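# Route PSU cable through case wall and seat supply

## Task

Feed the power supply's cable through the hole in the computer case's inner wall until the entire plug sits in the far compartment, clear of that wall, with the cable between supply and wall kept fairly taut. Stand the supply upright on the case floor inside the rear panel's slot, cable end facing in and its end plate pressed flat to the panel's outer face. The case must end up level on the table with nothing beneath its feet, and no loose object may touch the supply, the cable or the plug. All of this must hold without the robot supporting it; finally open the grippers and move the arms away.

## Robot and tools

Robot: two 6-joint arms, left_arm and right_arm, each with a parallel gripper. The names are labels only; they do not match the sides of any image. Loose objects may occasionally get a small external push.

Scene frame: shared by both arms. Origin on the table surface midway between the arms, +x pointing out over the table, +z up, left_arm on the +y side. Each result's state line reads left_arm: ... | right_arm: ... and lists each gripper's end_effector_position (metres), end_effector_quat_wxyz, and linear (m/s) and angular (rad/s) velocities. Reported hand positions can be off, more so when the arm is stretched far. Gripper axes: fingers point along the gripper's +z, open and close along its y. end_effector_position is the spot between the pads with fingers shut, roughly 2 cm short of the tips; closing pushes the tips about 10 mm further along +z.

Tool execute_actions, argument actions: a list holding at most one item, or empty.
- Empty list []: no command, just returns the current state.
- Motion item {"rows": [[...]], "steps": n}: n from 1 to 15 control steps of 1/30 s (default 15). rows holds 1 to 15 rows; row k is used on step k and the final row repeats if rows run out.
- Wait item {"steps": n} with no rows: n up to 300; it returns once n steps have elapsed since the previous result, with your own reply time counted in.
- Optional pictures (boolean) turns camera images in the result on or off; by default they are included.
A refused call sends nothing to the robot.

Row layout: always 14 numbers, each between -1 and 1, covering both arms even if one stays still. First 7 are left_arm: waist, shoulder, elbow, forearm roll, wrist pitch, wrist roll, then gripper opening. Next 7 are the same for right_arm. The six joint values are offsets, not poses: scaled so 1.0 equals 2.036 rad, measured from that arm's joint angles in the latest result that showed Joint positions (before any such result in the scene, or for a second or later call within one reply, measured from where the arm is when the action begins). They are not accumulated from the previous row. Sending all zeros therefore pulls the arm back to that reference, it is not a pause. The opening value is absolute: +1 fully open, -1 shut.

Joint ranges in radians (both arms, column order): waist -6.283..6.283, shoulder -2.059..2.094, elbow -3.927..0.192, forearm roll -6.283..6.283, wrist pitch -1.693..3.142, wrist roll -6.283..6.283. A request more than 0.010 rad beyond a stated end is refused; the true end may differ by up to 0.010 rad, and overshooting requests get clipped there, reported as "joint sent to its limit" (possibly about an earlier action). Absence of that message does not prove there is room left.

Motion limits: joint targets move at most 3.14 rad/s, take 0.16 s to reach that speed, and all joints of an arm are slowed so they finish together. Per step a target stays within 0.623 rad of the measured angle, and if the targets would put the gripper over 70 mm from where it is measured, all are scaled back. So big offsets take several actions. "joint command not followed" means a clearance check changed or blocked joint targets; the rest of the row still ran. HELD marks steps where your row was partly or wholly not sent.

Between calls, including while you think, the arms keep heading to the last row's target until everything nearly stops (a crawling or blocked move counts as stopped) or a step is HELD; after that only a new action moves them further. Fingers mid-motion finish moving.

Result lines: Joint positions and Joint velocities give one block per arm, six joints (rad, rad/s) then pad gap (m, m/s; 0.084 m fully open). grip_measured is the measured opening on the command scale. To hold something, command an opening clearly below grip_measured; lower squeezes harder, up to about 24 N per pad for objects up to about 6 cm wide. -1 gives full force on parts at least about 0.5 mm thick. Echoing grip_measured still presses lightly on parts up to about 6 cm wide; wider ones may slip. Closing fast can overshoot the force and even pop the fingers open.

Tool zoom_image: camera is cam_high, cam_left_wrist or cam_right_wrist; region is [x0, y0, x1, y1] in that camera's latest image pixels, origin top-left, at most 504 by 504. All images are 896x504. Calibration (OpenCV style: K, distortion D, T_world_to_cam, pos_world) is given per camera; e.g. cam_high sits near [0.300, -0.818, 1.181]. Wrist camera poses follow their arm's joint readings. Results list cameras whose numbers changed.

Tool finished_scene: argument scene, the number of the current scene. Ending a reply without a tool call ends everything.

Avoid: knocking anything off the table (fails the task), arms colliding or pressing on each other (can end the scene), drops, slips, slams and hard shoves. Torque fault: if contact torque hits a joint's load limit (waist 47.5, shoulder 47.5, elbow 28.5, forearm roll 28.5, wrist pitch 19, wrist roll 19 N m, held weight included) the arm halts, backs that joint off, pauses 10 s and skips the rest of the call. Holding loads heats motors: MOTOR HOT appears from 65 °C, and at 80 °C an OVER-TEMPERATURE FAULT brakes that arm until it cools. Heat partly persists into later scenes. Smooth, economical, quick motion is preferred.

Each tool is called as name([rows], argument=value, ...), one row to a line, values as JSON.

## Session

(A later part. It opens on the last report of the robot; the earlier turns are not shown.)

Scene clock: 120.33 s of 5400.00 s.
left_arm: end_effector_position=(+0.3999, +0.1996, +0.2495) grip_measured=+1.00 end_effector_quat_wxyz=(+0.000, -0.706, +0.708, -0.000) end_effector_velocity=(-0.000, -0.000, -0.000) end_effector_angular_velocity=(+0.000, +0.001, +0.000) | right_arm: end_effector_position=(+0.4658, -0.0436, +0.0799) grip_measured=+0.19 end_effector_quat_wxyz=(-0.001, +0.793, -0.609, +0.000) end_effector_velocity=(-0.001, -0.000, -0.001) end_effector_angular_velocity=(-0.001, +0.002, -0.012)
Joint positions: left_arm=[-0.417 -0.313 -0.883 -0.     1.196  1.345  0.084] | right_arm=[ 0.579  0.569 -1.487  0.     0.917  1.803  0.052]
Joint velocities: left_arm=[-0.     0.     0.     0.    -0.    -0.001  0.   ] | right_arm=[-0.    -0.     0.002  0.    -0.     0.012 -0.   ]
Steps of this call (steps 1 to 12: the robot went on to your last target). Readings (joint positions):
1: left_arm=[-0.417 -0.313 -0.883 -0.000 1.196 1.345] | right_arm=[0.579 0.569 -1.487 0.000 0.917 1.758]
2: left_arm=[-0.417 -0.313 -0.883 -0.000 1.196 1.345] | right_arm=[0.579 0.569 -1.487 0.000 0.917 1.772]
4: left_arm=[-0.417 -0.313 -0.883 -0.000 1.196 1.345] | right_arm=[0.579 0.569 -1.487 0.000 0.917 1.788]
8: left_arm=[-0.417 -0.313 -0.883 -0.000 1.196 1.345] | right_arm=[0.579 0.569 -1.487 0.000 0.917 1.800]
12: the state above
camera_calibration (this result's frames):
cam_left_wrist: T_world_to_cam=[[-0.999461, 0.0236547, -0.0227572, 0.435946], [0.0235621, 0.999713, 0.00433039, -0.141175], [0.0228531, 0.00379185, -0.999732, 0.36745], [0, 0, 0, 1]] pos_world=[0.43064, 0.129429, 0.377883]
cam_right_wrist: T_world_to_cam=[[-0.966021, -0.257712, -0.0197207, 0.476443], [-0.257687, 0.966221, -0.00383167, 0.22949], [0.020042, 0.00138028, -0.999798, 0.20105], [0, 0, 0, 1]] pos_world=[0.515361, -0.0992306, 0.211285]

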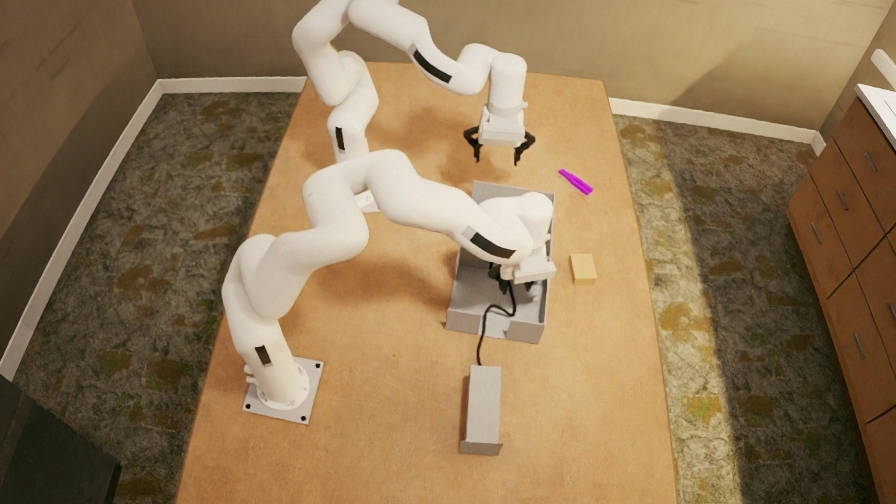

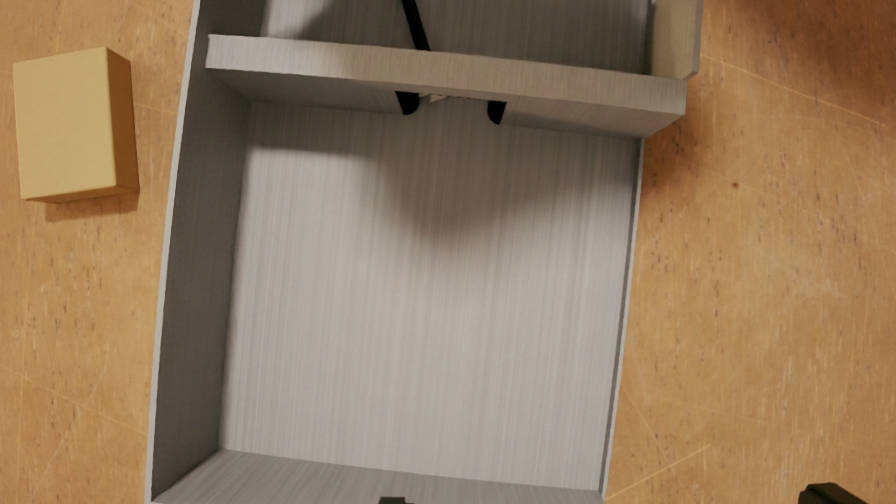

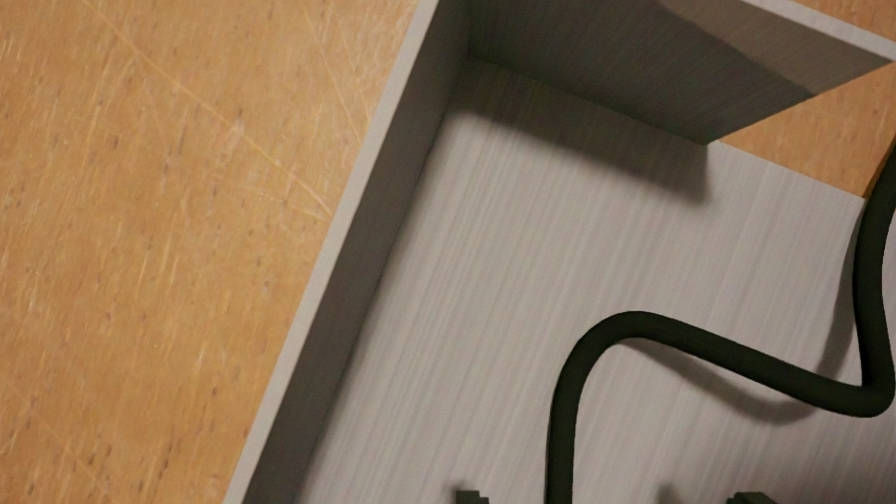

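execute_actions(actions=[])

Scene clock: 129.07 s of 5400.00 s.
left_arm: end_effector_position=(+0.3999, +0.1996, +0.2495) grip_measured=+1.00 end_effector_quat_wxyz=(+0.000, -0.706, +0.708, -0.000) end_effector_velocity=(-0.000, -0.000, -0.000) end_effector_angular_velocity=(-0.000, -0.000, -0.000) | right_arm: end_effector_position=(+0.4658, -0.0436, +0.0799) grip_measured=+0.19 end_effector_quat_wxyz=(-0.001, +0.793, -0.610, +0.000) end_effector_velocity=(-0.001, -0.000, -0.000) end_effector_angular_velocity=(+0.000, +0.001, -0.003)
Joint positions: left_arm=[-0.417 -0.313 -0.883 -0.     1.196  1.345  0.084] | right_arm=[ 0.579  0.569 -1.487  0.     0.917  1.804  0.052]
Joint velocities: left_arm=[-0. -0.  0. -0. -0. -0. -0.] | right_arm=[ 0.     0.     0.001  0.001 -0.     0.002 -0.   ]
Steps of this call (steps 1 to 30: the robot went on to your last target; steps 31 to 90: nothing new was sent; then 5.73 s passed at rest). Readings (joint positions):
1: left_arm=[-0.417 -0.313 -0.883 -0.000 1.196 1.345] | right_arm=[0.579 0.569 -1.487 0.000 0.917 1.803]
2: left_arm=[-0.417 -0.313 -0.883 -0.000 1.196 1.345] | right_arm=[0.579 0.569 -1.487 0.000 0.917 1.803]
4: left_arm=[-0.417 -0.313 -0.883 -0.000 1.196 1.345] | right_arm=[0.579 0.569 -1.487 0.000 0.917 1.804]
8: left_arm=[-0.417 -0.313 -0.883 -0.000 1.196 1.345] | right_arm=[0.579 0.569 -1.487 0.000 0.917 1.804]
90: the state above
All arms were judged still, so your last target was given up. Only a new action makes them travel on or press farther. Fingers that are still opening or closing keep moving.
camera_calibration (this result's frames):
cam_left_wrist: T_world_to_cam=[[-0.999461, 0.0236545, -0.0227569, 0.435946], [0.0235619, 0.999713, 0.00433048, -0.141175], [0.0228528, 0.00379196, -0.999732, 0.36745], [0, 0, 0, 1]] pos_world=[0.43064, 0.129429, 0.377883]
cam_right_wrist: T_world_to_cam=[[-0.966341, -0.256508, -0.0197177, 0.476644], [-0.256483, 0.966541, -0.00382955, 0.228945], [0.0200403, 0.00135661, -0.999798, 0.20105], [0, 0, 0, 1]] pos_world=[0.515292, -0.099295, 0.211284]

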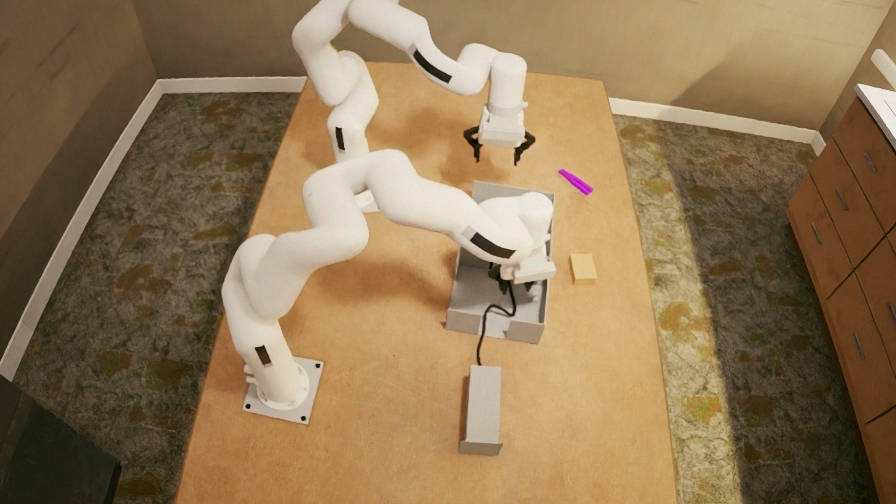

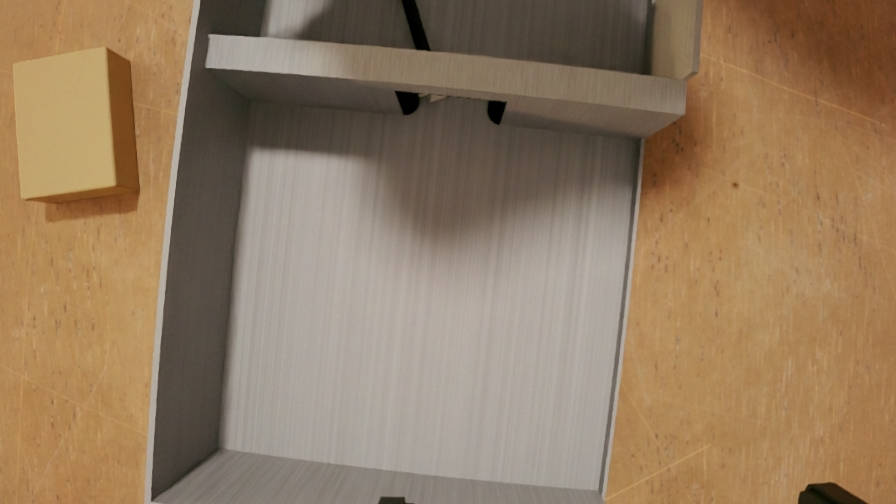

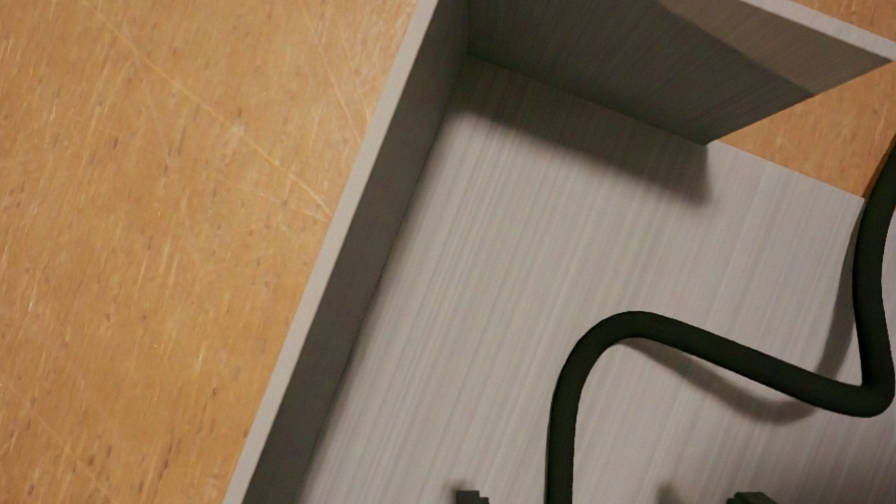

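execute_actions([
  {"rows": [[0,0,0,0,0,0,1, 0,0.0381,0.0098,0,-0.0473,0,0.2]], "steps": 15},
], pictures=false)

execute_actions([
  {"rows": [[0,0,0,0,0,0,1, 0,0,0,0,0,0,-1]], "steps": 15},
])

Scene clock: 132.47 s of 5400.00 s.
left_arm: end_effector_position=(+0.3999, +0.1996, +0.2495) grip_measured=+1.00 end_effector_quat_wxyz=(+0.000, -0.706, +0.708, -0.000) end_effector_velocity=(+0.000, -0.000, -0.000) end_effector_angular_velocity=(+0.000, +0.000, -0.001) | right_arm: end_effector_position=(+0.4662, -0.0433, +0.0352) grip_measured=+0.19 end_effector_quat_wxyz=(-0.001, +0.793, -0.610, +0.001) end_effector_velocity=(-0.005, -0.003, -0.012) end_effector_angular_velocity=(-0.007, +0.013, +0.002)
Joint positions: left_arm=[-0.417 -0.313 -0.883 -0.     1.196  1.345  0.084] | right_arm=[ 0.579  0.645 -1.469  0.     0.822  1.804  0.052]
Joint velocities: left_arm=[-0.     0.    -0.     0.    -0.     0.001  0.   ] | right_arm=[-0.     0.014  0.012 -0.    -0.011 -0.002 -0.   ]
Steps of this call (steps 1 to 87: nothing new was sent; steps 88 to 102: all 15 steps of this action). Readings (joint positions):
88: left_arm=[-0.417 -0.313 -0.883 -0.000 1.196 1.345] | right_arm=[0.579 0.570 -1.487 0.000 0.917 1.804]
89: left_arm=[-0.417 -0.313 -0.883 -0.000 1.196 1.345] | right_arm=[0.579 0.572 -1.487 0.000 0.912 1.804]
91: left_arm=[-0.417 -0.313 -0.883 -0.000 1.196 1.345] | right_arm=[0.579 0.594 -1.485 -0.000 0.880 1.804]
95: left_arm=[-0.417 -0.313 -0.883 -0.000 1.196 1.345] | right_arm=[0.579 0.640 -1.464 0.000 0.836 1.804]
102: the state above

Scene clock: 132.97 s of 5400.00 s.
left_arm: end_effector_position=(+0.3999, +0.1996, +0.2495) grip_measured=+1.00 end_effector_quat_wxyz=(+0.000, -0.706, +0.708, -0.000) end_effector_velocity=(+0.000, -0.000, +0.000) end_effector_angular_velocity=(-0.000, -0.001, +0.000) | right_arm: end_effector_position=(+0.4663, -0.0433, +0.0353) grip_measured=-1.00 end_effector_quat_wxyz=(-0.001, +0.793, -0.610, +0.001) end_effector_velocity=(+0.000, +0.000, +0.000) end_effector_angular_velocity=(+0.000, -0.001, +0.001)
Joint positions: left_arm=[-0.417 -0.313 -0.883 -0.     1.196  1.345  0.084] | right_arm=[ 0.579  0.645 -1.469  0.     0.822  1.804  0.   ]
Joint velocities: left_arm=[-0.    -0.    -0.001  0.     0.    -0.001 -0.   ] | right_arm=[ 0.     0.    -0.001 -0.     0.    -0.001  0.   ]
Steps of this call (steps 1 to 15: all 15 steps of this action). Readings (joint positions):
1: left_arm=[-0.417 -0.313 -0.883 -0.000 1.196 1.345] | right_arm=[0.579 0.645 -1.469 0.000 0.821 1.804]
2: left_arm=[-0.417 -0.313 -0.883 -0.000 1.196 1.345] | right_arm=[0.579 0.646 -1.468 0.000 0.821 1.804]
4: left_arm=[-0.417 -0.313 -0.883 -0.000 1.196 1.345] | right_arm=[0.579 0.645 -1.468 0.000 0.822 1.804]
8: left_arm=[-0.417 -0.313 -0.883 -0.000 1.196 1.345] | right_arm=[0.579 0.645 -1.469 0.000 0.822 1.804]
15: the state above
camera_calibration (this result's frames):
cam_left_wrist: T_world_to_cam=[[-0.999461, 0.0236546, -0.0227568, 0.435946], [0.0235619, 0.999713, 0.0043306, -0.141175], [0.0228527, 0.00379208, -0.999732, 0.36745], [0, 0, 0, 1]] pos_world=[0.43064, 0.129429, 0.377883]
cam_right_wrist: T_world_to_cam=[[-0.966304, -0.256523, -0.021272, 0.476399], [-0.256508, 0.966536, -0.00347014, 0.228616], [0.0214503, 0.00210324, -0.999768, 0.155777], [0, 0, 0, 1]] pos_world=[0.515647, -0.0990854, 0.166668]

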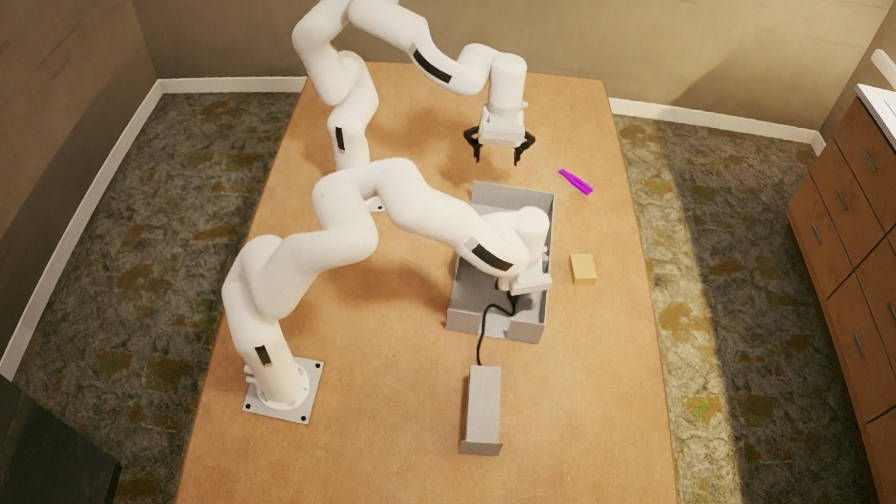

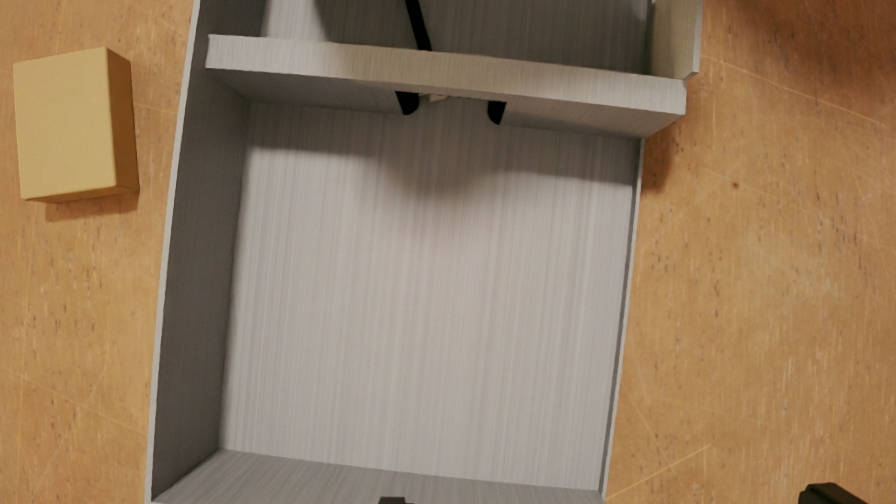

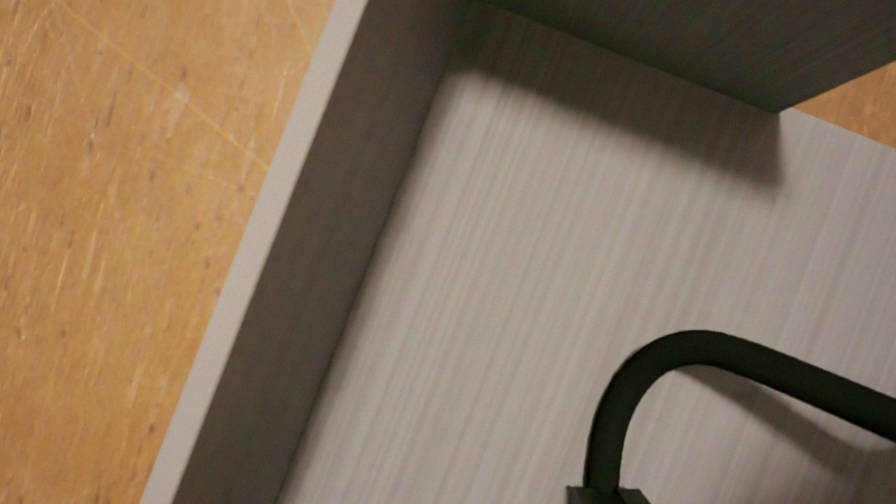

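execute_actions([
  {"rows": [[0,0,0,0,0,0,1, 0,0,0,0,0,0,0.0],[0,0,0,0,0,0,1, 0,0,0,0,0,0,0.0],[0,0,0,0,0,0,1, 0,0,0,0,0,0,0.0],[0,0,0,0,0,0,1, 0,0,0,0,0,0,0.0],[0,0,0,0,0,0,1, 0,0,0,0,0,0,0.0],[0,0,0,0,0,0,1, 0,0,0,0,0,0,0.0],[0,0,0,0,0,0,1, 0,0,0,0,0,0,0.0],[0,0,0,0,0,0,1, 0,0.0062,0.0016,0,-0.0078,0,0.0]], "steps": 15},
], pictures=false)

execute_actions([
  {"steps": 8},
], pictures=false)

execute_actions([
  {"rows": [[0,0,0,0,0,0,1, 0,0,0,0,0,0,-1]], "steps": 15},
])

Scene clock: 137.90 s of 5400.00 s.
left_arm: end_effector_position=(+0.3999, +0.1996, +0.2495) grip_measured=+1.00 end_effector_quat_wxyz=(+0.000, -0.706, +0.708, -0.000) end_effector_velocity=(-0.000, -0.000, -0.000) end_effector_angular_velocity=(+0.000, +0.001, -0.002) | right_arm: end_effector_position=(+0.4655, -0.0437, +0.0278) grip_measured=-0.01 end_effector_quat_wxyz=(-0.000, +0.793, -0.610, +0.000) end_effector_velocity=(+0.003, +0.002, -0.003) end_effector_angular_velocity=(+0.006, -0.011, -0.001)
Joint positions: left_arm=[-0.417 -0.313 -0.883 -0.     1.196  1.345  0.084] | right_arm=[ 0.579  0.657 -1.465  0.     0.808  1.804  0.044]
Joint velocities: left_arm=[-0.     0.     0.    -0.    -0.     0.002  0.   ] | right_arm=[-0.     0.01  -0.003  0.    -0.021  0.001  0.   ]
Steps of this call (steps 1 to 15: the robot went on to your last target; steps 16 to 90: nothing new was sent; then 1.43 s passed at rest; steps 91 to 105: all 15 steps of this action). Readings (joint positions):
91: left_arm=[-0.417 -0.313 -0.883 -0.000 1.196 1.345] | right_arm=[0.579 0.645 -1.469 0.000 0.822 1.804]
92: left_arm=[-0.417 -0.313 -0.883 -0.000 1.196 1.345] | right_arm=[0.579 0.645 -1.469 0.000 0.822 1.804]
94: left_arm=[-0.417 -0.313 -0.883 -0.000 1.196 1.345] | right_arm=[0.579 0.645 -1.469 0.000 0.822 1.804]
98: left_arm=[-0.417 -0.313 -0.883 -0.000 1.196 1.345] | right_arm=[0.579 0.645 -1.469 0.000 0.821 1.804]
105: the state above

Scene clock: 138.17 s of 5400.00 s.
left_arm: end_effector_position=(+0.3999, +0.1996, +0.2495) grip_measured=+1.00 end_effector_quat_wxyz=(+0.000, -0.706, +0.708, -0.000) end_effector_velocity=(-0.000, +0.000, -0.000) end_effector_angular_velocity=(+0.000, +0.001, -0.000) | right_arm: end_effector_position=(+0.4660, -0.0434, +0.0279) grip_measured=-0.01 end_effector_quat_wxyz=(-0.001, +0.793, -0.609, +0.001) end_effector_velocity=(-0.001, -0.000, -0.001) end_effector_angular_velocity=(-0.001, +0.002, -0.001)
Joint positions: left_arm=[-0.417 -0.313 -0.883 -0.     1.196  1.345  0.084] | right_arm=[ 0.579  0.657 -1.466  0.     0.806  1.804  0.044]
Joint velocities: left_arm=[ 0.    -0.     0.001  0.     0.     0.001 -0.   ] | right_arm=[-0.     0.002  0.001 -0.    -0.     0.001 -0.   ]
Steps of this call (steps 1 to 8: the robot went on to your last target). Readings (joint positions):
1: left_arm=[-0.417 -0.313 -0.883 -0.000 1.196 1.345] | right_arm=[0.579 0.657 -1.466 0.000 0.807 1.804]
2: left_arm=[-0.417 -0.313 -0.883 -0.000 1.196 1.345] | right_arm=[0.579 0.657 -1.466 0.000 0.807 1.804]
4: left_arm=[-0.417 -0.313 -0.883 -0.000 1.196 1.345] | right_arm=[0.579 0.657 -1.466 0.000 0.806 1.804]
8: the state above

Scene clock: 138.67 s of 5400.00 s.
left_arm: end_effector_position=(+0.3999, +0.1996, +0.2495) grip_measured=+1.00 end_effector_quat_wxyz=(+0.000, -0.706, +0.708, -0.000) end_effector_velocity=(+0.000, -0.000, +0.001) end_effector_angular_velocity=(-0.000, -0.001, -0.001) | right_arm: end_effector_position=(+0.4662, -0.0433, +0.0281) grip_measured=-0.85 end_effector_quat_wxyz=(-0.002, +0.793, -0.610, +0.001) end_effector_velocity=(-0.001, -0.000, -0.001) end_effector_angular_velocity=(-0.001, +0.002, -0.000)
Joint positions: left_arm=[-0.417 -0.313 -0.883 -0.     1.196  1.345  0.084] | right_arm=[ 0.579  0.657 -1.466  0.     0.806  1.804  0.007]
Joint velocities: left_arm=[ 0.    -0.    -0.001  0.     0.     0.001  0.   ] | right_arm=[0.    0.    0.001 0.    0.    0.    0.   ]
Steps of this call (steps 1 to 15: all 15 steps of this action). Readings (joint positions):
1: left_arm=[-0.417 -0.313 -0.883 -0.000 1.196 1.345] | right_arm=[0.579 0.657 -1.466 0.000 0.806 1.804]
2: left_arm=[-0.417 -0.313 -0.883 -0.000 1.196 1.345] | right_arm=[0.579 0.657 -1.466 0.000 0.805 1.804]
4: left_arm=[-0.417 -0.313 -0.883 -0.000 1.196 1.345] | right_arm=[0.579 0.657 -1.467 0.000 0.805 1.804]
8: left_arm=[-0.417 -0.313 -0.883 -0.000 1.196 1.345] | right_arm=[0.579 0.657 -1.466 0.000 0.806 1.804]
15: the state above
camera_calibration (this result's frames):
cam_left_wrist: T_world_to_cam=[[-0.999461, 0.0236545, -0.0227568, 0.435946], [0.0235618, 0.999713, 0.00433061, -0.141175], [0.0228527, 0.00379209, -0.999732, 0.36745], [0, 0, 0, 1]] pos_world=[0.43064, 0.129429, 0.377883]
cam_right_wrist: T_world_to_cam=[[-0.966291, -0.256505, -0.0220737, 0.476163], [-0.256496, 0.96654, -0.0032838, 0.228612], [0.0221775, 0.00248872, -0.999751, 0.148335], [0, 0, 0, 1]] pos_world=[0.51546, -0.0991935, 0.159559]

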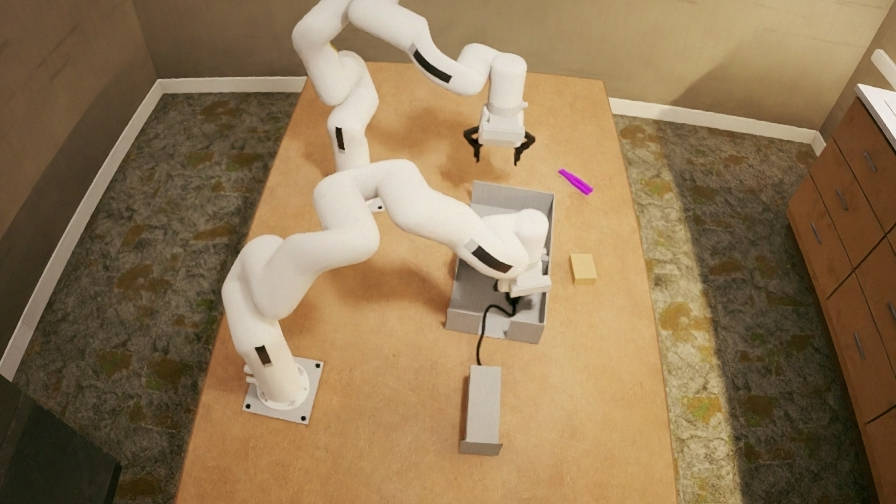

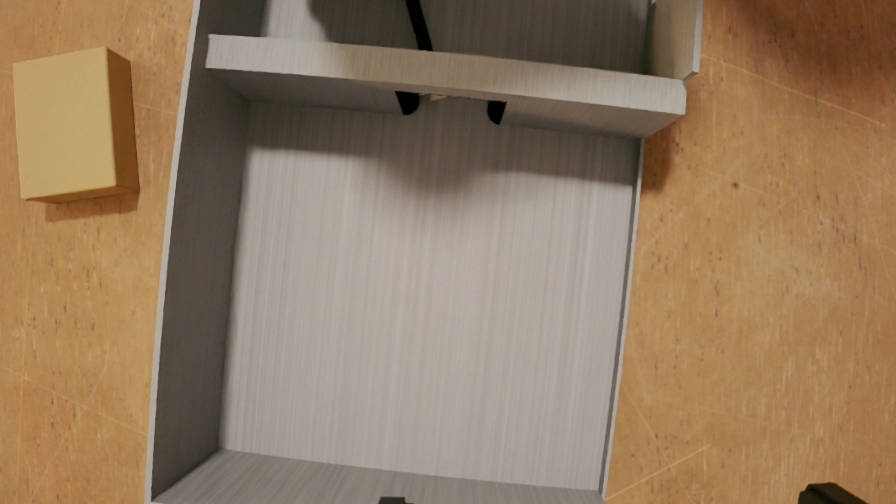

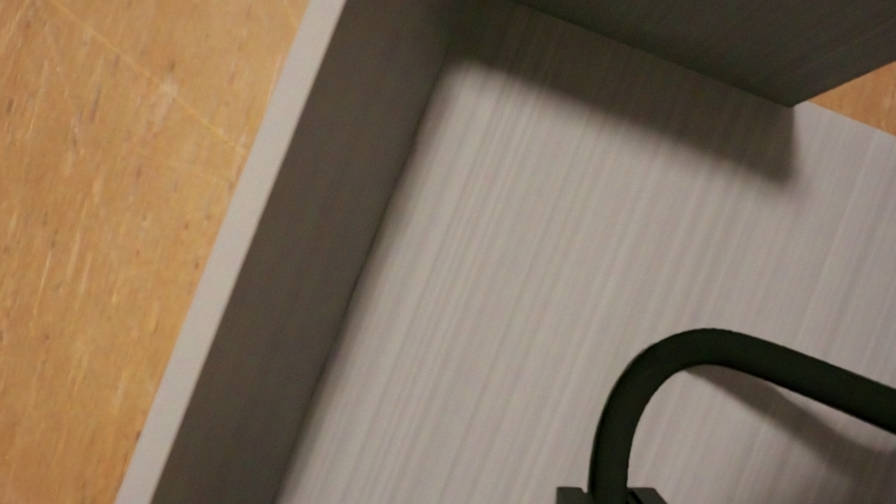

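execute_actions([
  {"rows": [[0,0,0,0,0,0,1, 0,-0.0099,-0.0026,0,0.0123,0,-1],[0,0,0,0,0,0,1, 0,-0.0099,-0.0026,0,0.0123,0,-1],[0,0,0,0,0,0,1, 0,-0.0099,-0.0026,0,0.0123,0,-1],[0,0,0,0,0,0,1, 0,-0.0099,-0.0026,0,0.0123,0,-1],[0,0,0,0,0,0,1, 0,-0.0099,-0.0026,0,0.0123,0,-1],[0,0,0,0,0,0,1, 0,-0.0099,-0.0026,0,0.0123,0,-1],[0,0,0,0,0,0,1, 0.005,-0.0097,-0.0035,0,0.0132,0.009,-1],[0,0,0,0,0,0,1, 0.010,-0.0094,-0.0044,0,0.0141,0.018,-1],[0,0,0,0,0,0,1, 0.0155,-0.0092,-0.0053,0,0.0151,0.028,-1],[0,0,0,0,0,0,1, 0.021,-0.0089,-0.0063,0,0.016,0.037,-1],[0,0,0,0,0,0,1, 0.026,-0.0086,-0.0072,0,0.017,0.046,-1],[0,0,0,0,0,0,1, 0.0311,-0.0084,-0.0081,0,0.0179,0.0555,-1]], "steps": 15},
], pictures=false)

execute_actions([
  {"steps": 10},
])

Scene clock: 151.53 s of 5400.00 s.
left_arm: end_effector_position=(+0.3999, +0.1996, +0.2495) grip_measured=+1.00 end_effector_quat_wxyz=(+0.000, -0.706, +0.708, -0.000) end_effector_velocity=(-0.000, -0.000, -0.000) end_effector_angular_velocity=(+0.000, +0.000, -0.001) | right_arm: end_effector_position=(+0.4527, -0.0171, +0.0409) grip_measured=-0.85 end_effector_quat_wxyz=(-0.000, +0.782, -0.623, +0.000) end_effector_velocity=(-0.055, +0.103, +0.010) end_effector_angular_velocity=(+0.001, -0.001, -0.096)
Joint positions: left_arm=[-0.417 -0.313 -0.883 -0.     1.196  1.345  0.084] | right_arm=[ 0.628  0.64  -1.48   0.     0.839  1.889  0.007]
Joint velocities: left_arm=[-0. -0.  0.  0.  0.  0. -0.] | right_arm=[ 0.195  0.002 -0.035  0.001  0.031  0.291 -0.   ]
Steps of this call (steps 1 to 15: the robot went on to your last target; steps 16 to 90: nothing new was sent; then 9.37 s passed at rest; steps 91 to 105: all 15 steps of this action). Readings (joint positions):
91: left_arm=[-0.417 -0.313 -0.883 -0.000 1.196 1.345] | right_arm=[0.579 0.657 -1.466 0.000 0.806 1.804]
92: left_arm=[-0.417 -0.313 -0.883 -0.000 1.196 1.345] | right_arm=[0.579 0.656 -1.466 0.000 0.809 1.804]
94: left_arm=[-0.417 -0.313 -0.883 -0.000 1.196 1.345] | right_arm=[0.579 0.649 -1.466 0.000 0.820 1.804]
98: left_arm=[-0.417 -0.313 -0.883 -0.000 1.196 1.345] | right_arm=[0.580 0.639 -1.471 0.000 0.828 1.807]
105: the state above

Scene clock: 151.87 s of 5400.00 s.
left_arm: end_effector_position=(+0.3999, +0.1996, +0.2495) grip_measured=+1.00 end_effector_quat_wxyz=(+0.000, -0.706, +0.708, -0.000) end_effector_velocity=(+0.000, +0.000, +0.000) end_effector_angular_velocity=(+0.000, +0.000, +0.001) | right_arm: end_effector_position=(+0.4491, -0.0103, +0.0417) grip_measured=-0.85 end_effector_quat_wxyz=(-0.000, +0.777, -0.629, +0.000) end_effector_velocity=(-0.002, +0.003, +0.001) end_effector_angular_velocity=(+0.001, -0.000, -0.003)
Joint positions: left_arm=[-0.417 -0.313 -0.883 -0.     1.196  1.345  0.084] | right_arm=[ 0.641  0.64  -1.483  0.     0.842  1.916  0.007]
Joint velocities: left_arm=[ 0.  0. -0.  0.  0. -0.  0.] | right_arm=[ 0.006 -0.001 -0.001  0.     0.001  0.009  0.   ]
Steps of this call (steps 1 to 10: the robot went on to your last target). Readings (joint positions):
1: left_arm=[-0.417 -0.313 -0.883 -0.000 1.196 1.345] | right_arm=[0.633 0.640 -1.481 0.000 0.840 1.897]
2: left_arm=[-0.417 -0.313 -0.883 -0.000 1.196 1.345] | right_arm=[0.637 0.640 -1.481 0.000 0.841 1.903]
4: left_arm=[-0.417 -0.313 -0.883 -0.000 1.196 1.345] | right_arm=[0.639 0.640 -1.482 0.000 0.841 1.910]
8: left_arm=[-0.417 -0.313 -0.883 -0.000 1.196 1.345] | right_arm=[0.641 0.640 -1.482 0.000 0.842 1.915]
10: the state above
camera_calibration (this result's frames):
cam_left_wrist: T_world_to_cam=[[-0.999461, 0.0236545, -0.0227568, 0.435946], [0.0235618, 0.999713, 0.00433074, -0.141175], [0.0228527, 0.00379222, -0.999732, 0.36745], [0, 0, 0, 1]] pos_world=[0.43064, 0.129429, 0.377883]
cam_right_wrist: T_world_to_cam=[[-0.977893, -0.208233, -0.0190653, 0.474014], [-0.208195, 0.978079, -0.00395934, 0.170834], [0.0194718, 0.0000974906, -0.99981, 0.163371], [0, 0, 0, 1]] pos_world=[0.495921, -0.0683997, 0.173053]

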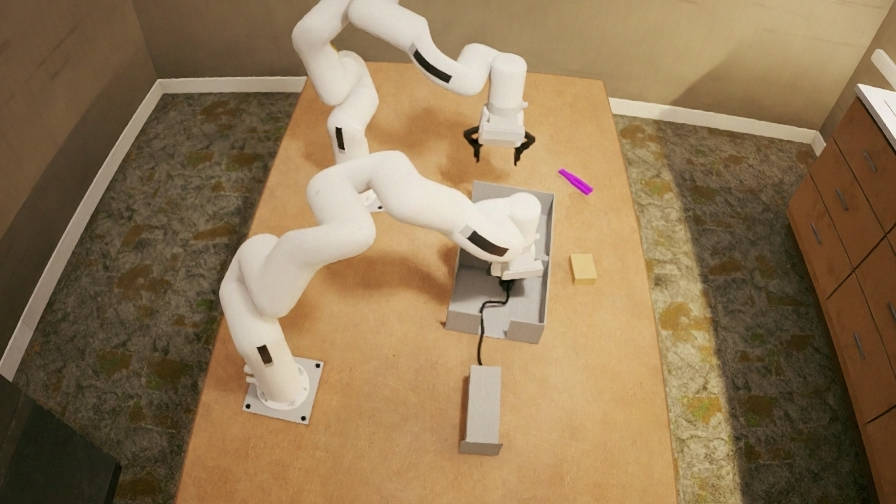

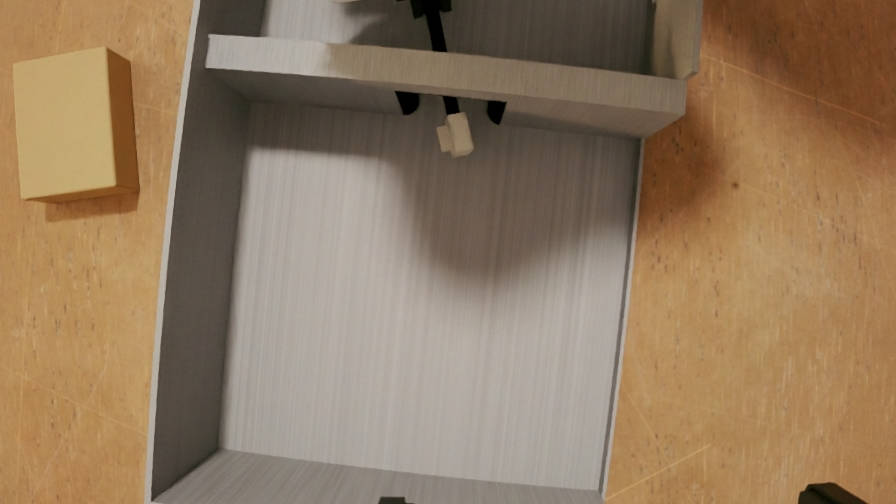

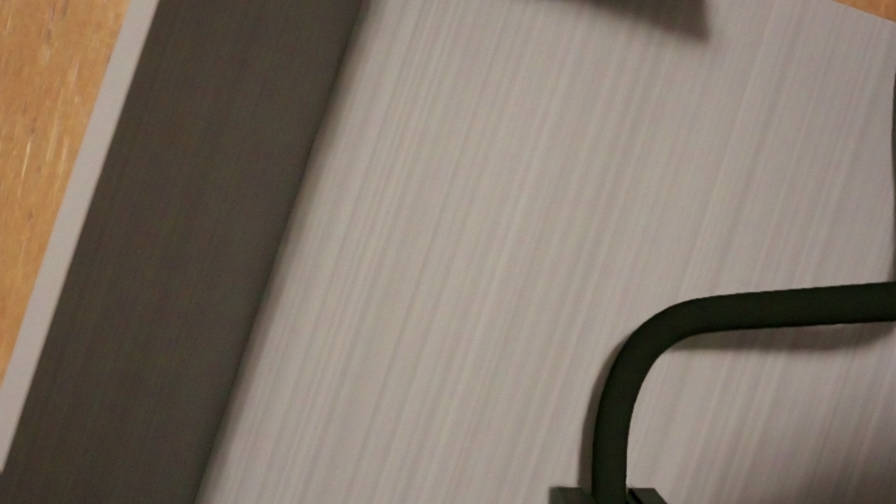

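execute_actions([
  {"rows": [[0,0,0,0,0,0,1, 0.004,0.0008,-0.0013,0,0.0005,0.02,-1],[0,0,0,0,0,0,1, 0.008,0.0016,-0.0026,0,0.0011,0.041,-1],[0,0,0,0,0,0,1, 0.012,0.0023,-0.0039,0,0.0016,0.061,-1],[0,0,0,0,0,0,1, 0.0155,0.0031,-0.0052,0,0.0022,0.082,-1],[0,0,0,0,0,0,1, 0.0194,0.0039,-0.0064,0,0.0027,0.102,-1],[0,0,0,0,0,0,1, 0.0233,0.0046,-0.0077,0,0.0033,0.123,-1],[0,0,0,0,0,0,1, 0.027,0.0054,-0.009,0,0.0038,0.143,-1],[0,0,0,0,0,0,1, 0.031,0.0062,-0.0103,0,0.0044,0.164,-1]], "steps": 15},
], pictures=false)

execute_actions([
  {"steps": 10},
])

Scene clock: 157.00 s of 5400.00 s.
left_arm: end_effector_position=(+0.3999, +0.1996, +0.2495) grip_measured=+1.00 end_effector_quat_wxyz=(+0.000, -0.706, +0.708, -0.000) end_effector_velocity=(-0.000, +0.000, -0.001) end_effector_angular_velocity=(+0.000, +0.001, -0.001) | right_arm: end_effector_position=(+0.4320, +0.0216, +0.0414) grip_measured=-0.85 end_effector_quat_wxyz=(+0.000, +0.691, -0.722, -0.000) end_effector_velocity=(-0.007, +0.011, -0.001) end_effector_angular_velocity=(-0.002, +0.003, -0.181)
Joint positions: left_arm=[-0.417 -0.313 -0.883 -0.     1.196  1.345  0.084] | right_arm=[ 0.701  0.652 -1.502 -0.     0.851  2.231  0.007]
Joint velocities: left_arm=[ 0.001 -0.     0.001  0.     0.     0.002  0.   ] | right_arm=[ 0.022  0.007 -0.01  -0.001  0.006  0.203  0.   ]
Steps of this call (steps 1 to 30: the robot went on to your last target; steps 31 to 90: nothing new was sent; then 1.63 s passed at rest; steps 91 to 105: all 15 steps of this action). Readings (joint positions):
91: left_arm=[-0.417 -0.313 -0.883 -0.000 1.196 1.345] | right_arm=[0.642 0.640 -1.483 0.000 0.842 1.917]
92: left_arm=[-0.417 -0.313 -0.883 -0.000 1.196 1.345] | right_arm=[0.642 0.640 -1.483 0.000 0.842 1.921]
94: left_arm=[-0.417 -0.313 -0.883 -0.000 1.196 1.345] | right_arm=[0.647 0.641 -1.485 0.000 0.843 1.950]
98: left_arm=[-0.417 -0.313 -0.883 -0.000 1.196 1.345] | right_arm=[0.670 0.646 -1.492 -0.000 0.846 2.068]
105: the state above

Scene clock: 157.33 s of 5400.00 s.
left_arm: end_effector_position=(+0.3999, +0.1996, +0.2495) grip_measured=+1.00 end_effector_quat_wxyz=(+0.000, -0.706, +0.708, -0.000) end_effector_velocity=(+0.000, -0.000, +0.000) end_effector_angular_velocity=(-0.000, -0.000, -0.001) | right_arm: end_effector_position=(+0.4314, +0.0229, +0.0415) grip_measured=-0.85 end_effector_quat_wxyz=(+0.000, +0.686, -0.728, -0.000) end_effector_velocity=(-0.000, +0.002, +0.000) end_effector_angular_velocity=(+0.001, -0.001, -0.005)
Joint positions: left_arm=[-0.417 -0.313 -0.883 -0.     1.196  1.345  0.084] | right_arm=[ 0.704  0.653 -1.503  0.     0.851  2.249  0.007]
Joint velocities: left_arm=[-0. -0.  0.  0. -0.  0. -0.] | right_arm=[ 0.003  0.    -0.002 -0.     0.     0.007 -0.   ]
Steps of this call (steps 1 to 10: the robot went on to your last target). Readings (joint positions):
1: left_arm=[-0.417 -0.313 -0.883 -0.000 1.196 1.345] | right_arm=[0.702 0.652 -1.503 -0.000 0.851 2.236]
2: left_arm=[-0.417 -0.313 -0.883 -0.000 1.196 1.345] | right_arm=[0.702 0.652 -1.503 -0.000 0.851 2.240]
4: left_arm=[-0.417 -0.313 -0.883 -0.000 1.196 1.345] | right_arm=[0.703 0.652 -1.503 -0.000 0.851 2.245]
8: left_arm=[-0.417 -0.313 -0.883 -0.000 1.196 1.345] | right_arm=[0.703 0.653 -1.503 -0.000 0.851 2.249]
10: the state above
camera_calibration (this result's frames):
cam_left_wrist: T_world_to_cam=[[-0.999461, 0.0236545, -0.0227567, 0.435946], [0.0235619, 0.999713, 0.00433082, -0.141175], [0.0228526, 0.00379229, -0.999732, 0.36745], [0, 0, 0, 1]] pos_world=[0.43064, 0.129429, 0.377883]
cam_right_wrist: T_world_to_cam=[[-0.997994, 0.0605605, -0.0184551, 0.466109], [0.0606488, 0.99815, -0.00426153, 0.018195], [0.0181628, -0.00537226, -0.999821, 0.164206], [0, 0, 0, 1]] pos_world=[0.461088, -0.045507, 0.172856]

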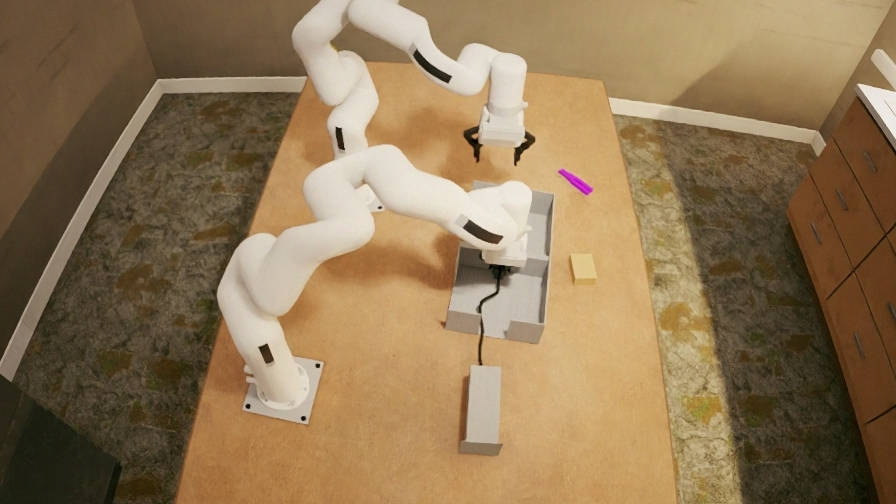

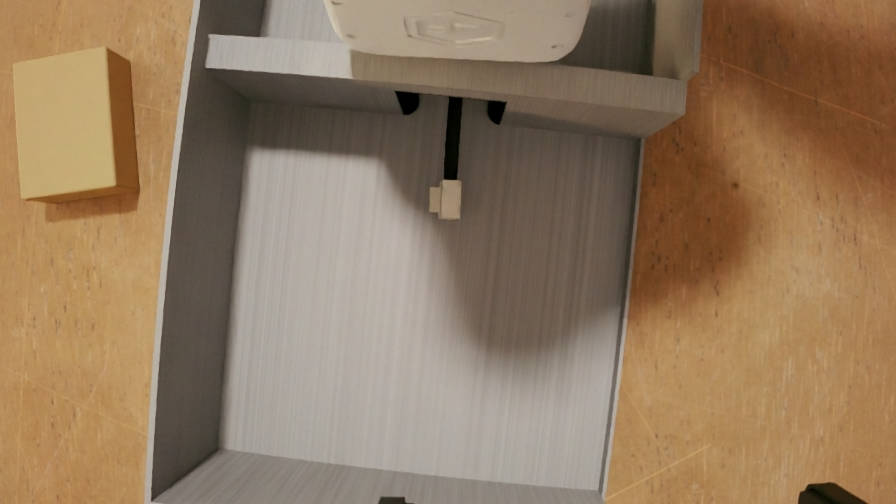

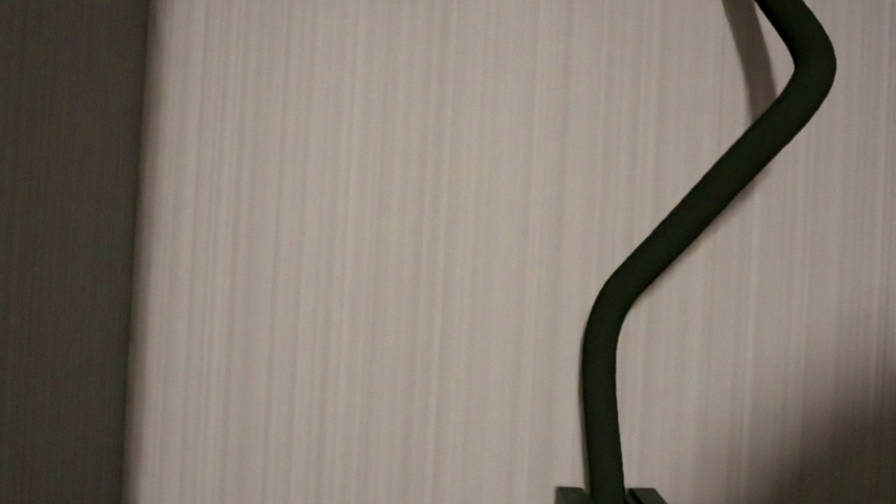

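execute_actions([
  {"rows": [[0,0,0,0,0,1.0,0.0, 0,0,0,0,0,0,-1]], "steps": 15},
], pictures=false)

execute_actions([
  {"steps": 18},
], pictures=false)

execute_actions([
  {"rows": [[-0.0917,0.1169,0.1362,0,-0.4005,0.481,0.0, 0,0,0,0,0,0,-1]], "steps": 15},
], pictures=false)

execute_actions([
  {"steps": 20},
])

Scene clock: 179.00 s of 5400.00 s.
left_arm: end_effector_position=(+0.3999, +0.1996, +0.2495) grip_measured=-0.01 end_effector_quat_wxyz=(+0.000, -0.310, +0.951, -0.000) end_effector_velocity=(+0.000, +0.000, +0.000) end_effector_angular_velocity=(+0.001, -0.000, -2.688) | right_arm: end_effector_position=(+0.4314, +0.0229, +0.0415) grip_measured=-0.85 end_effector_quat_wxyz=(+0.000, +0.686, -0.728, -0.000) end_effector_velocity=(+0.000, +0.000, +0.000) end_effector_angular_velocity=(-0.000, -0.001, -0.001)
Joint positions: left_arm=[-0.417 -0.313 -0.883 -0.     1.196  2.283  0.044] | right_arm=[ 0.704  0.653 -1.503  0.     0.851  2.249  0.007]
Joint velocities: left_arm=[ 0.     0.    -0.     0.    -0.     2.689 -0.   ] | right_arm=[ 0.     0.    -0.    -0.001 -0.     0.001  0.   ]
Steps of this call (steps 1 to 30: the robot went on to your last target; steps 31 to 90: nothing new was sent; then 18.17 s passed at rest; steps 91 to 105: all 15 steps of this action). Readings (joint positions):
91: left_arm=[-0.417 -0.313 -0.883 -0.000 1.196 1.345] | right_arm=[0.704 0.653 -1.504 0.000 0.851 2.250]
92: left_arm=[-0.417 -0.313 -0.883 -0.000 1.196 1.349] | right_arm=[0.704 0.653 -1.504 0.000 0.851 2.250]
94: left_arm=[-0.417 -0.313 -0.883 -0.000 1.196 1.391] | right_arm=[0.704 0.653 -1.504 0.000 0.851 2.250]
98: left_arm=[-0.417 -0.313 -0.883 -0.000 1.196 1.652] | right_arm=[0.704 0.653 -1.503 0.000 0.851 2.249]
105: the state above

Scene clock: 179.60 s of 5400.00 s.
left_arm: end_effector_position=(+0.3999, +0.1996, +0.2495) grip_measured=-0.01 end_effector_quat_wxyz=(+0.000, +0.224, +0.974, -0.000) end_effector_velocity=(-0.000, +0.000, -0.000) end_effector_angular_velocity=(+0.000, +0.001, -0.141) | right_arm: end_effector_position=(+0.4314, +0.0229, +0.0415) grip_measured=-0.85 end_effector_quat_wxyz=(+0.000, +0.686, -0.728, -0.000) end_effector_velocity=(+0.000, +0.000, +0.000) end_effector_angular_velocity=(+0.000, +0.000, -0.001)
Joint positions: left_arm=[-0.417 -0.313 -0.883 -0.     1.196  3.367  0.044] | right_arm=[ 0.704  0.653 -1.503  0.     0.851  2.249  0.007]
Joint velocities: left_arm=[ 0.     0.     0.001 -0.     0.     0.142  0.   ] | right_arm=[-0.    -0.    -0.     0.     0.     0.001 -0.   ]
Steps of this call (steps 1 to 18: the robot went on to your last target). Readings (joint positions):
1: left_arm=[-0.417 -0.313 -0.883 -0.000 1.196 2.373] | right_arm=[0.704 0.653 -1.503 0.000 0.851 2.249]
2: left_arm=[-0.417 -0.313 -0.883 -0.000 1.196 2.463] | right_arm=[0.704 0.653 -1.503 0.000 0.851 2.249]
4: left_arm=[-0.417 -0.313 -0.883 -0.000 1.196 2.643] | right_arm=[0.704 0.653 -1.503 0.000 0.851 2.249]
8: left_arm=[-0.417 -0.313 -0.883 -0.000 1.196 3.002] | right_arm=[0.704 0.653 -1.503 0.000 0.851 2.249]
18: the state above

Scene clock: 180.10 s of 5400.00 s.
left_arm: end_effector_position=(+0.4359, +0.1244, +0.1402) grip_measured=-0.01 end_effector_quat_wxyz=(+0.103, +0.602, +0.791, +0.029) end_effector_velocity=(+0.040, -0.173, -0.198) end_effector_angular_velocity=(+0.202, -0.781, -2.498) | right_arm: end_effector_position=(+0.4314, +0.0229, +0.0415) grip_measured=-0.85 end_effector_quat_wxyz=(+0.000, +0.686, -0.728, -0.000) end_effector_velocity=(-0.000, -0.000, -0.000) end_effector_angular_velocity=(-0.001, +0.001, -0.001)
Joint positions: left_arm=[-0.565 -0.125 -0.664 -0.     0.574  4.068  0.044] | right_arm=[ 0.704  0.653 -1.503  0.     0.851  2.249  0.007]
Joint velocities: left_arm=[-0.33   0.424  0.497  0.001 -1.574  2.218  0.   ] | right_arm=[ 0.    -0.     0.001 -0.001  0.     0.001 -0.   ]
Steps of this call (steps 1 to 15: all 15 steps of this action). Readings (joint positions):
1: left_arm=[-0.417 -0.313 -0.883 -0.000 1.196 3.371] | right_arm=[0.704 0.653 -1.503 0.000 0.851 2.249]
2: left_arm=[-0.418 -0.312 -0.882 -0.000 1.191 3.378] | right_arm=[0.704 0.653 -1.503 0.000 0.851 2.249]
4: left_arm=[-0.430 -0.299 -0.867 0.000 1.150 3.420] | right_arm=[0.704 0.653 -1.503 0.000 0.851 2.249]
8: left_arm=[-0.480 -0.233 -0.789 -0.000 0.974 3.596] | right_arm=[0.704 0.653 -1.503 0.000 0.851 2.249]
15: the state above

Scene clock: 180.77 s of 5400.00 s.
left_arm: end_effector_position=(+0.4399, +0.1038, +0.1199) grip_measured=-0.01 end_effector_quat_wxyz=(+0.138, +0.715, +0.682, +0.058) end_effector_velocity=(-0.001, -0.000, -0.001) end_effector_angular_velocity=(+0.001, +0.001, -0.003) | right_arm: end_effector_position=(+0.4314, +0.0229, +0.0415) grip_measured=-0.85 end_effector_quat_wxyz=(+0.000, +0.686, -0.728, -0.000) end_effector_velocity=(+0.000, +0.000, +0.001) end_effector_angular_velocity=(+0.001, -0.001, +0.001)
Joint positions: left_arm=[-0.604 -0.075 -0.606 -0.     0.381  4.345  0.044] | right_arm=[ 0.704  0.653 -1.503  0.     0.851  2.249  0.007]
Joint velocities: left_arm=[-0.001  0.002  0.002  0.    -0.002  0.002 -0.   ] | right_arm=[ 0.    -0.001 -0.001 -0.    -0.    -0.     0.   ]
Steps of this call (steps 1 to 20: the robot went on to your last target). Readings (joint positions):
1: left_arm=[-0.575 -0.111 -0.649 -0.000 0.525 4.138] | right_arm=[0.704 0.653 -1.503 0.000 0.851 2.249]
2: left_arm=[-0.584 -0.100 -0.636 -0.000 0.484 4.196] | right_arm=[0.704 0.653 -1.503 0.000 0.851 2.249]
4: left_arm=[-0.594 -0.087 -0.620 0.000 0.432 4.272] | right_arm=[0.704 0.653 -1.503 0.000 0.851 2.249]
8: left_arm=[-0.601 -0.079 -0.611 -0.000 0.393 4.327] | right_arm=[0.704 0.653 -1.503 0.000 0.851 2.249]
20: the state above
camera_calibration (this result's frames):
cam_left_wrist: T_world_to_cam=[[0.964795, -0.0544785, 0.257298, -0.414316], [-0.0838658, -0.990966, 0.104653, 0.196107], [0.249272, -0.122547, -0.960649, 0.1461], [0, 0, 0, 1]] pos_world=[0.379758, 0.189668, 0.22643]
cam_right_wrist: T_world_to_cam=[[-0.997994, 0.0605604, -0.018455, 0.466109], [0.0606486, 0.99815, -0.00426149, 0.018195], [0.0181628, -0.00537222, -0.999821, 0.164206], [0, 0, 0, 1]] pos_world=[0.461088, -0.0455069, 0.172856]

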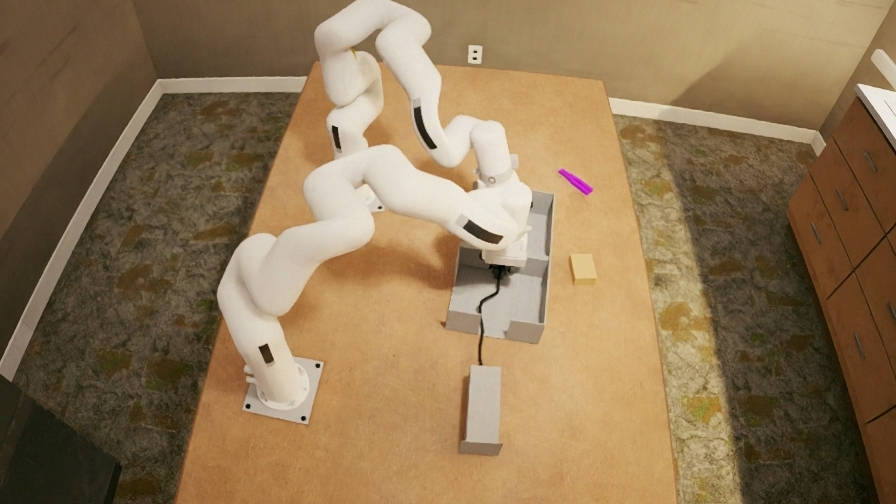

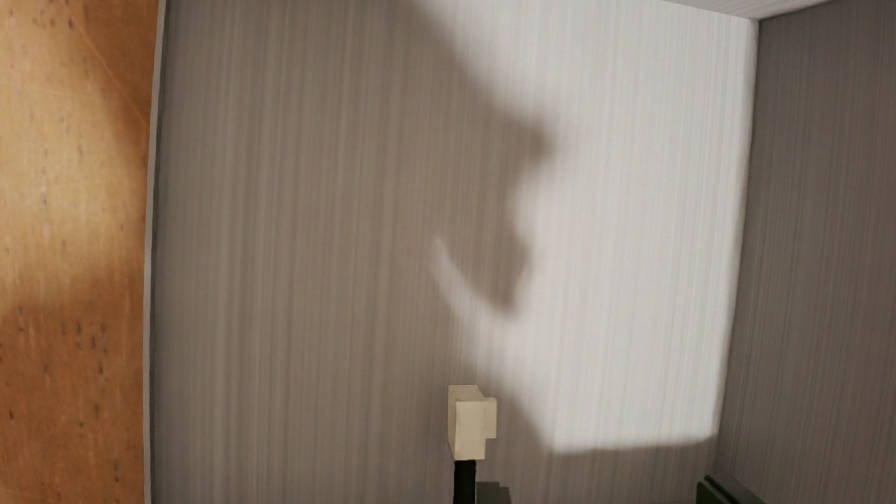

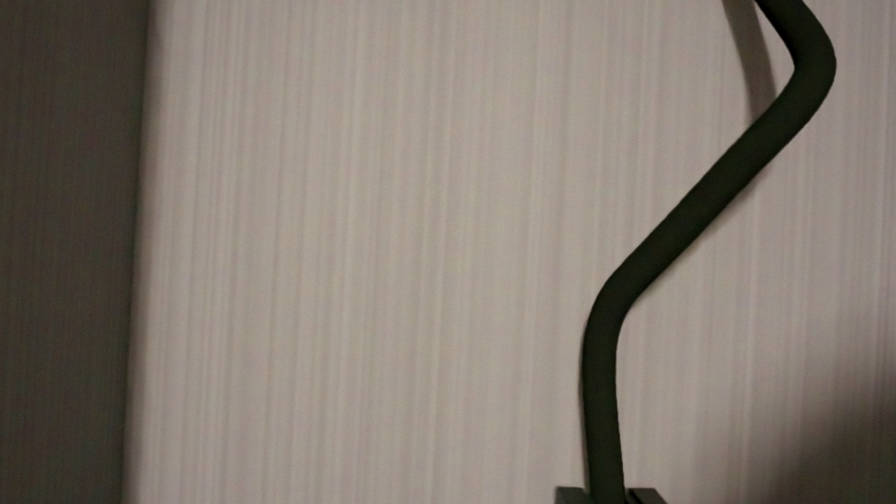

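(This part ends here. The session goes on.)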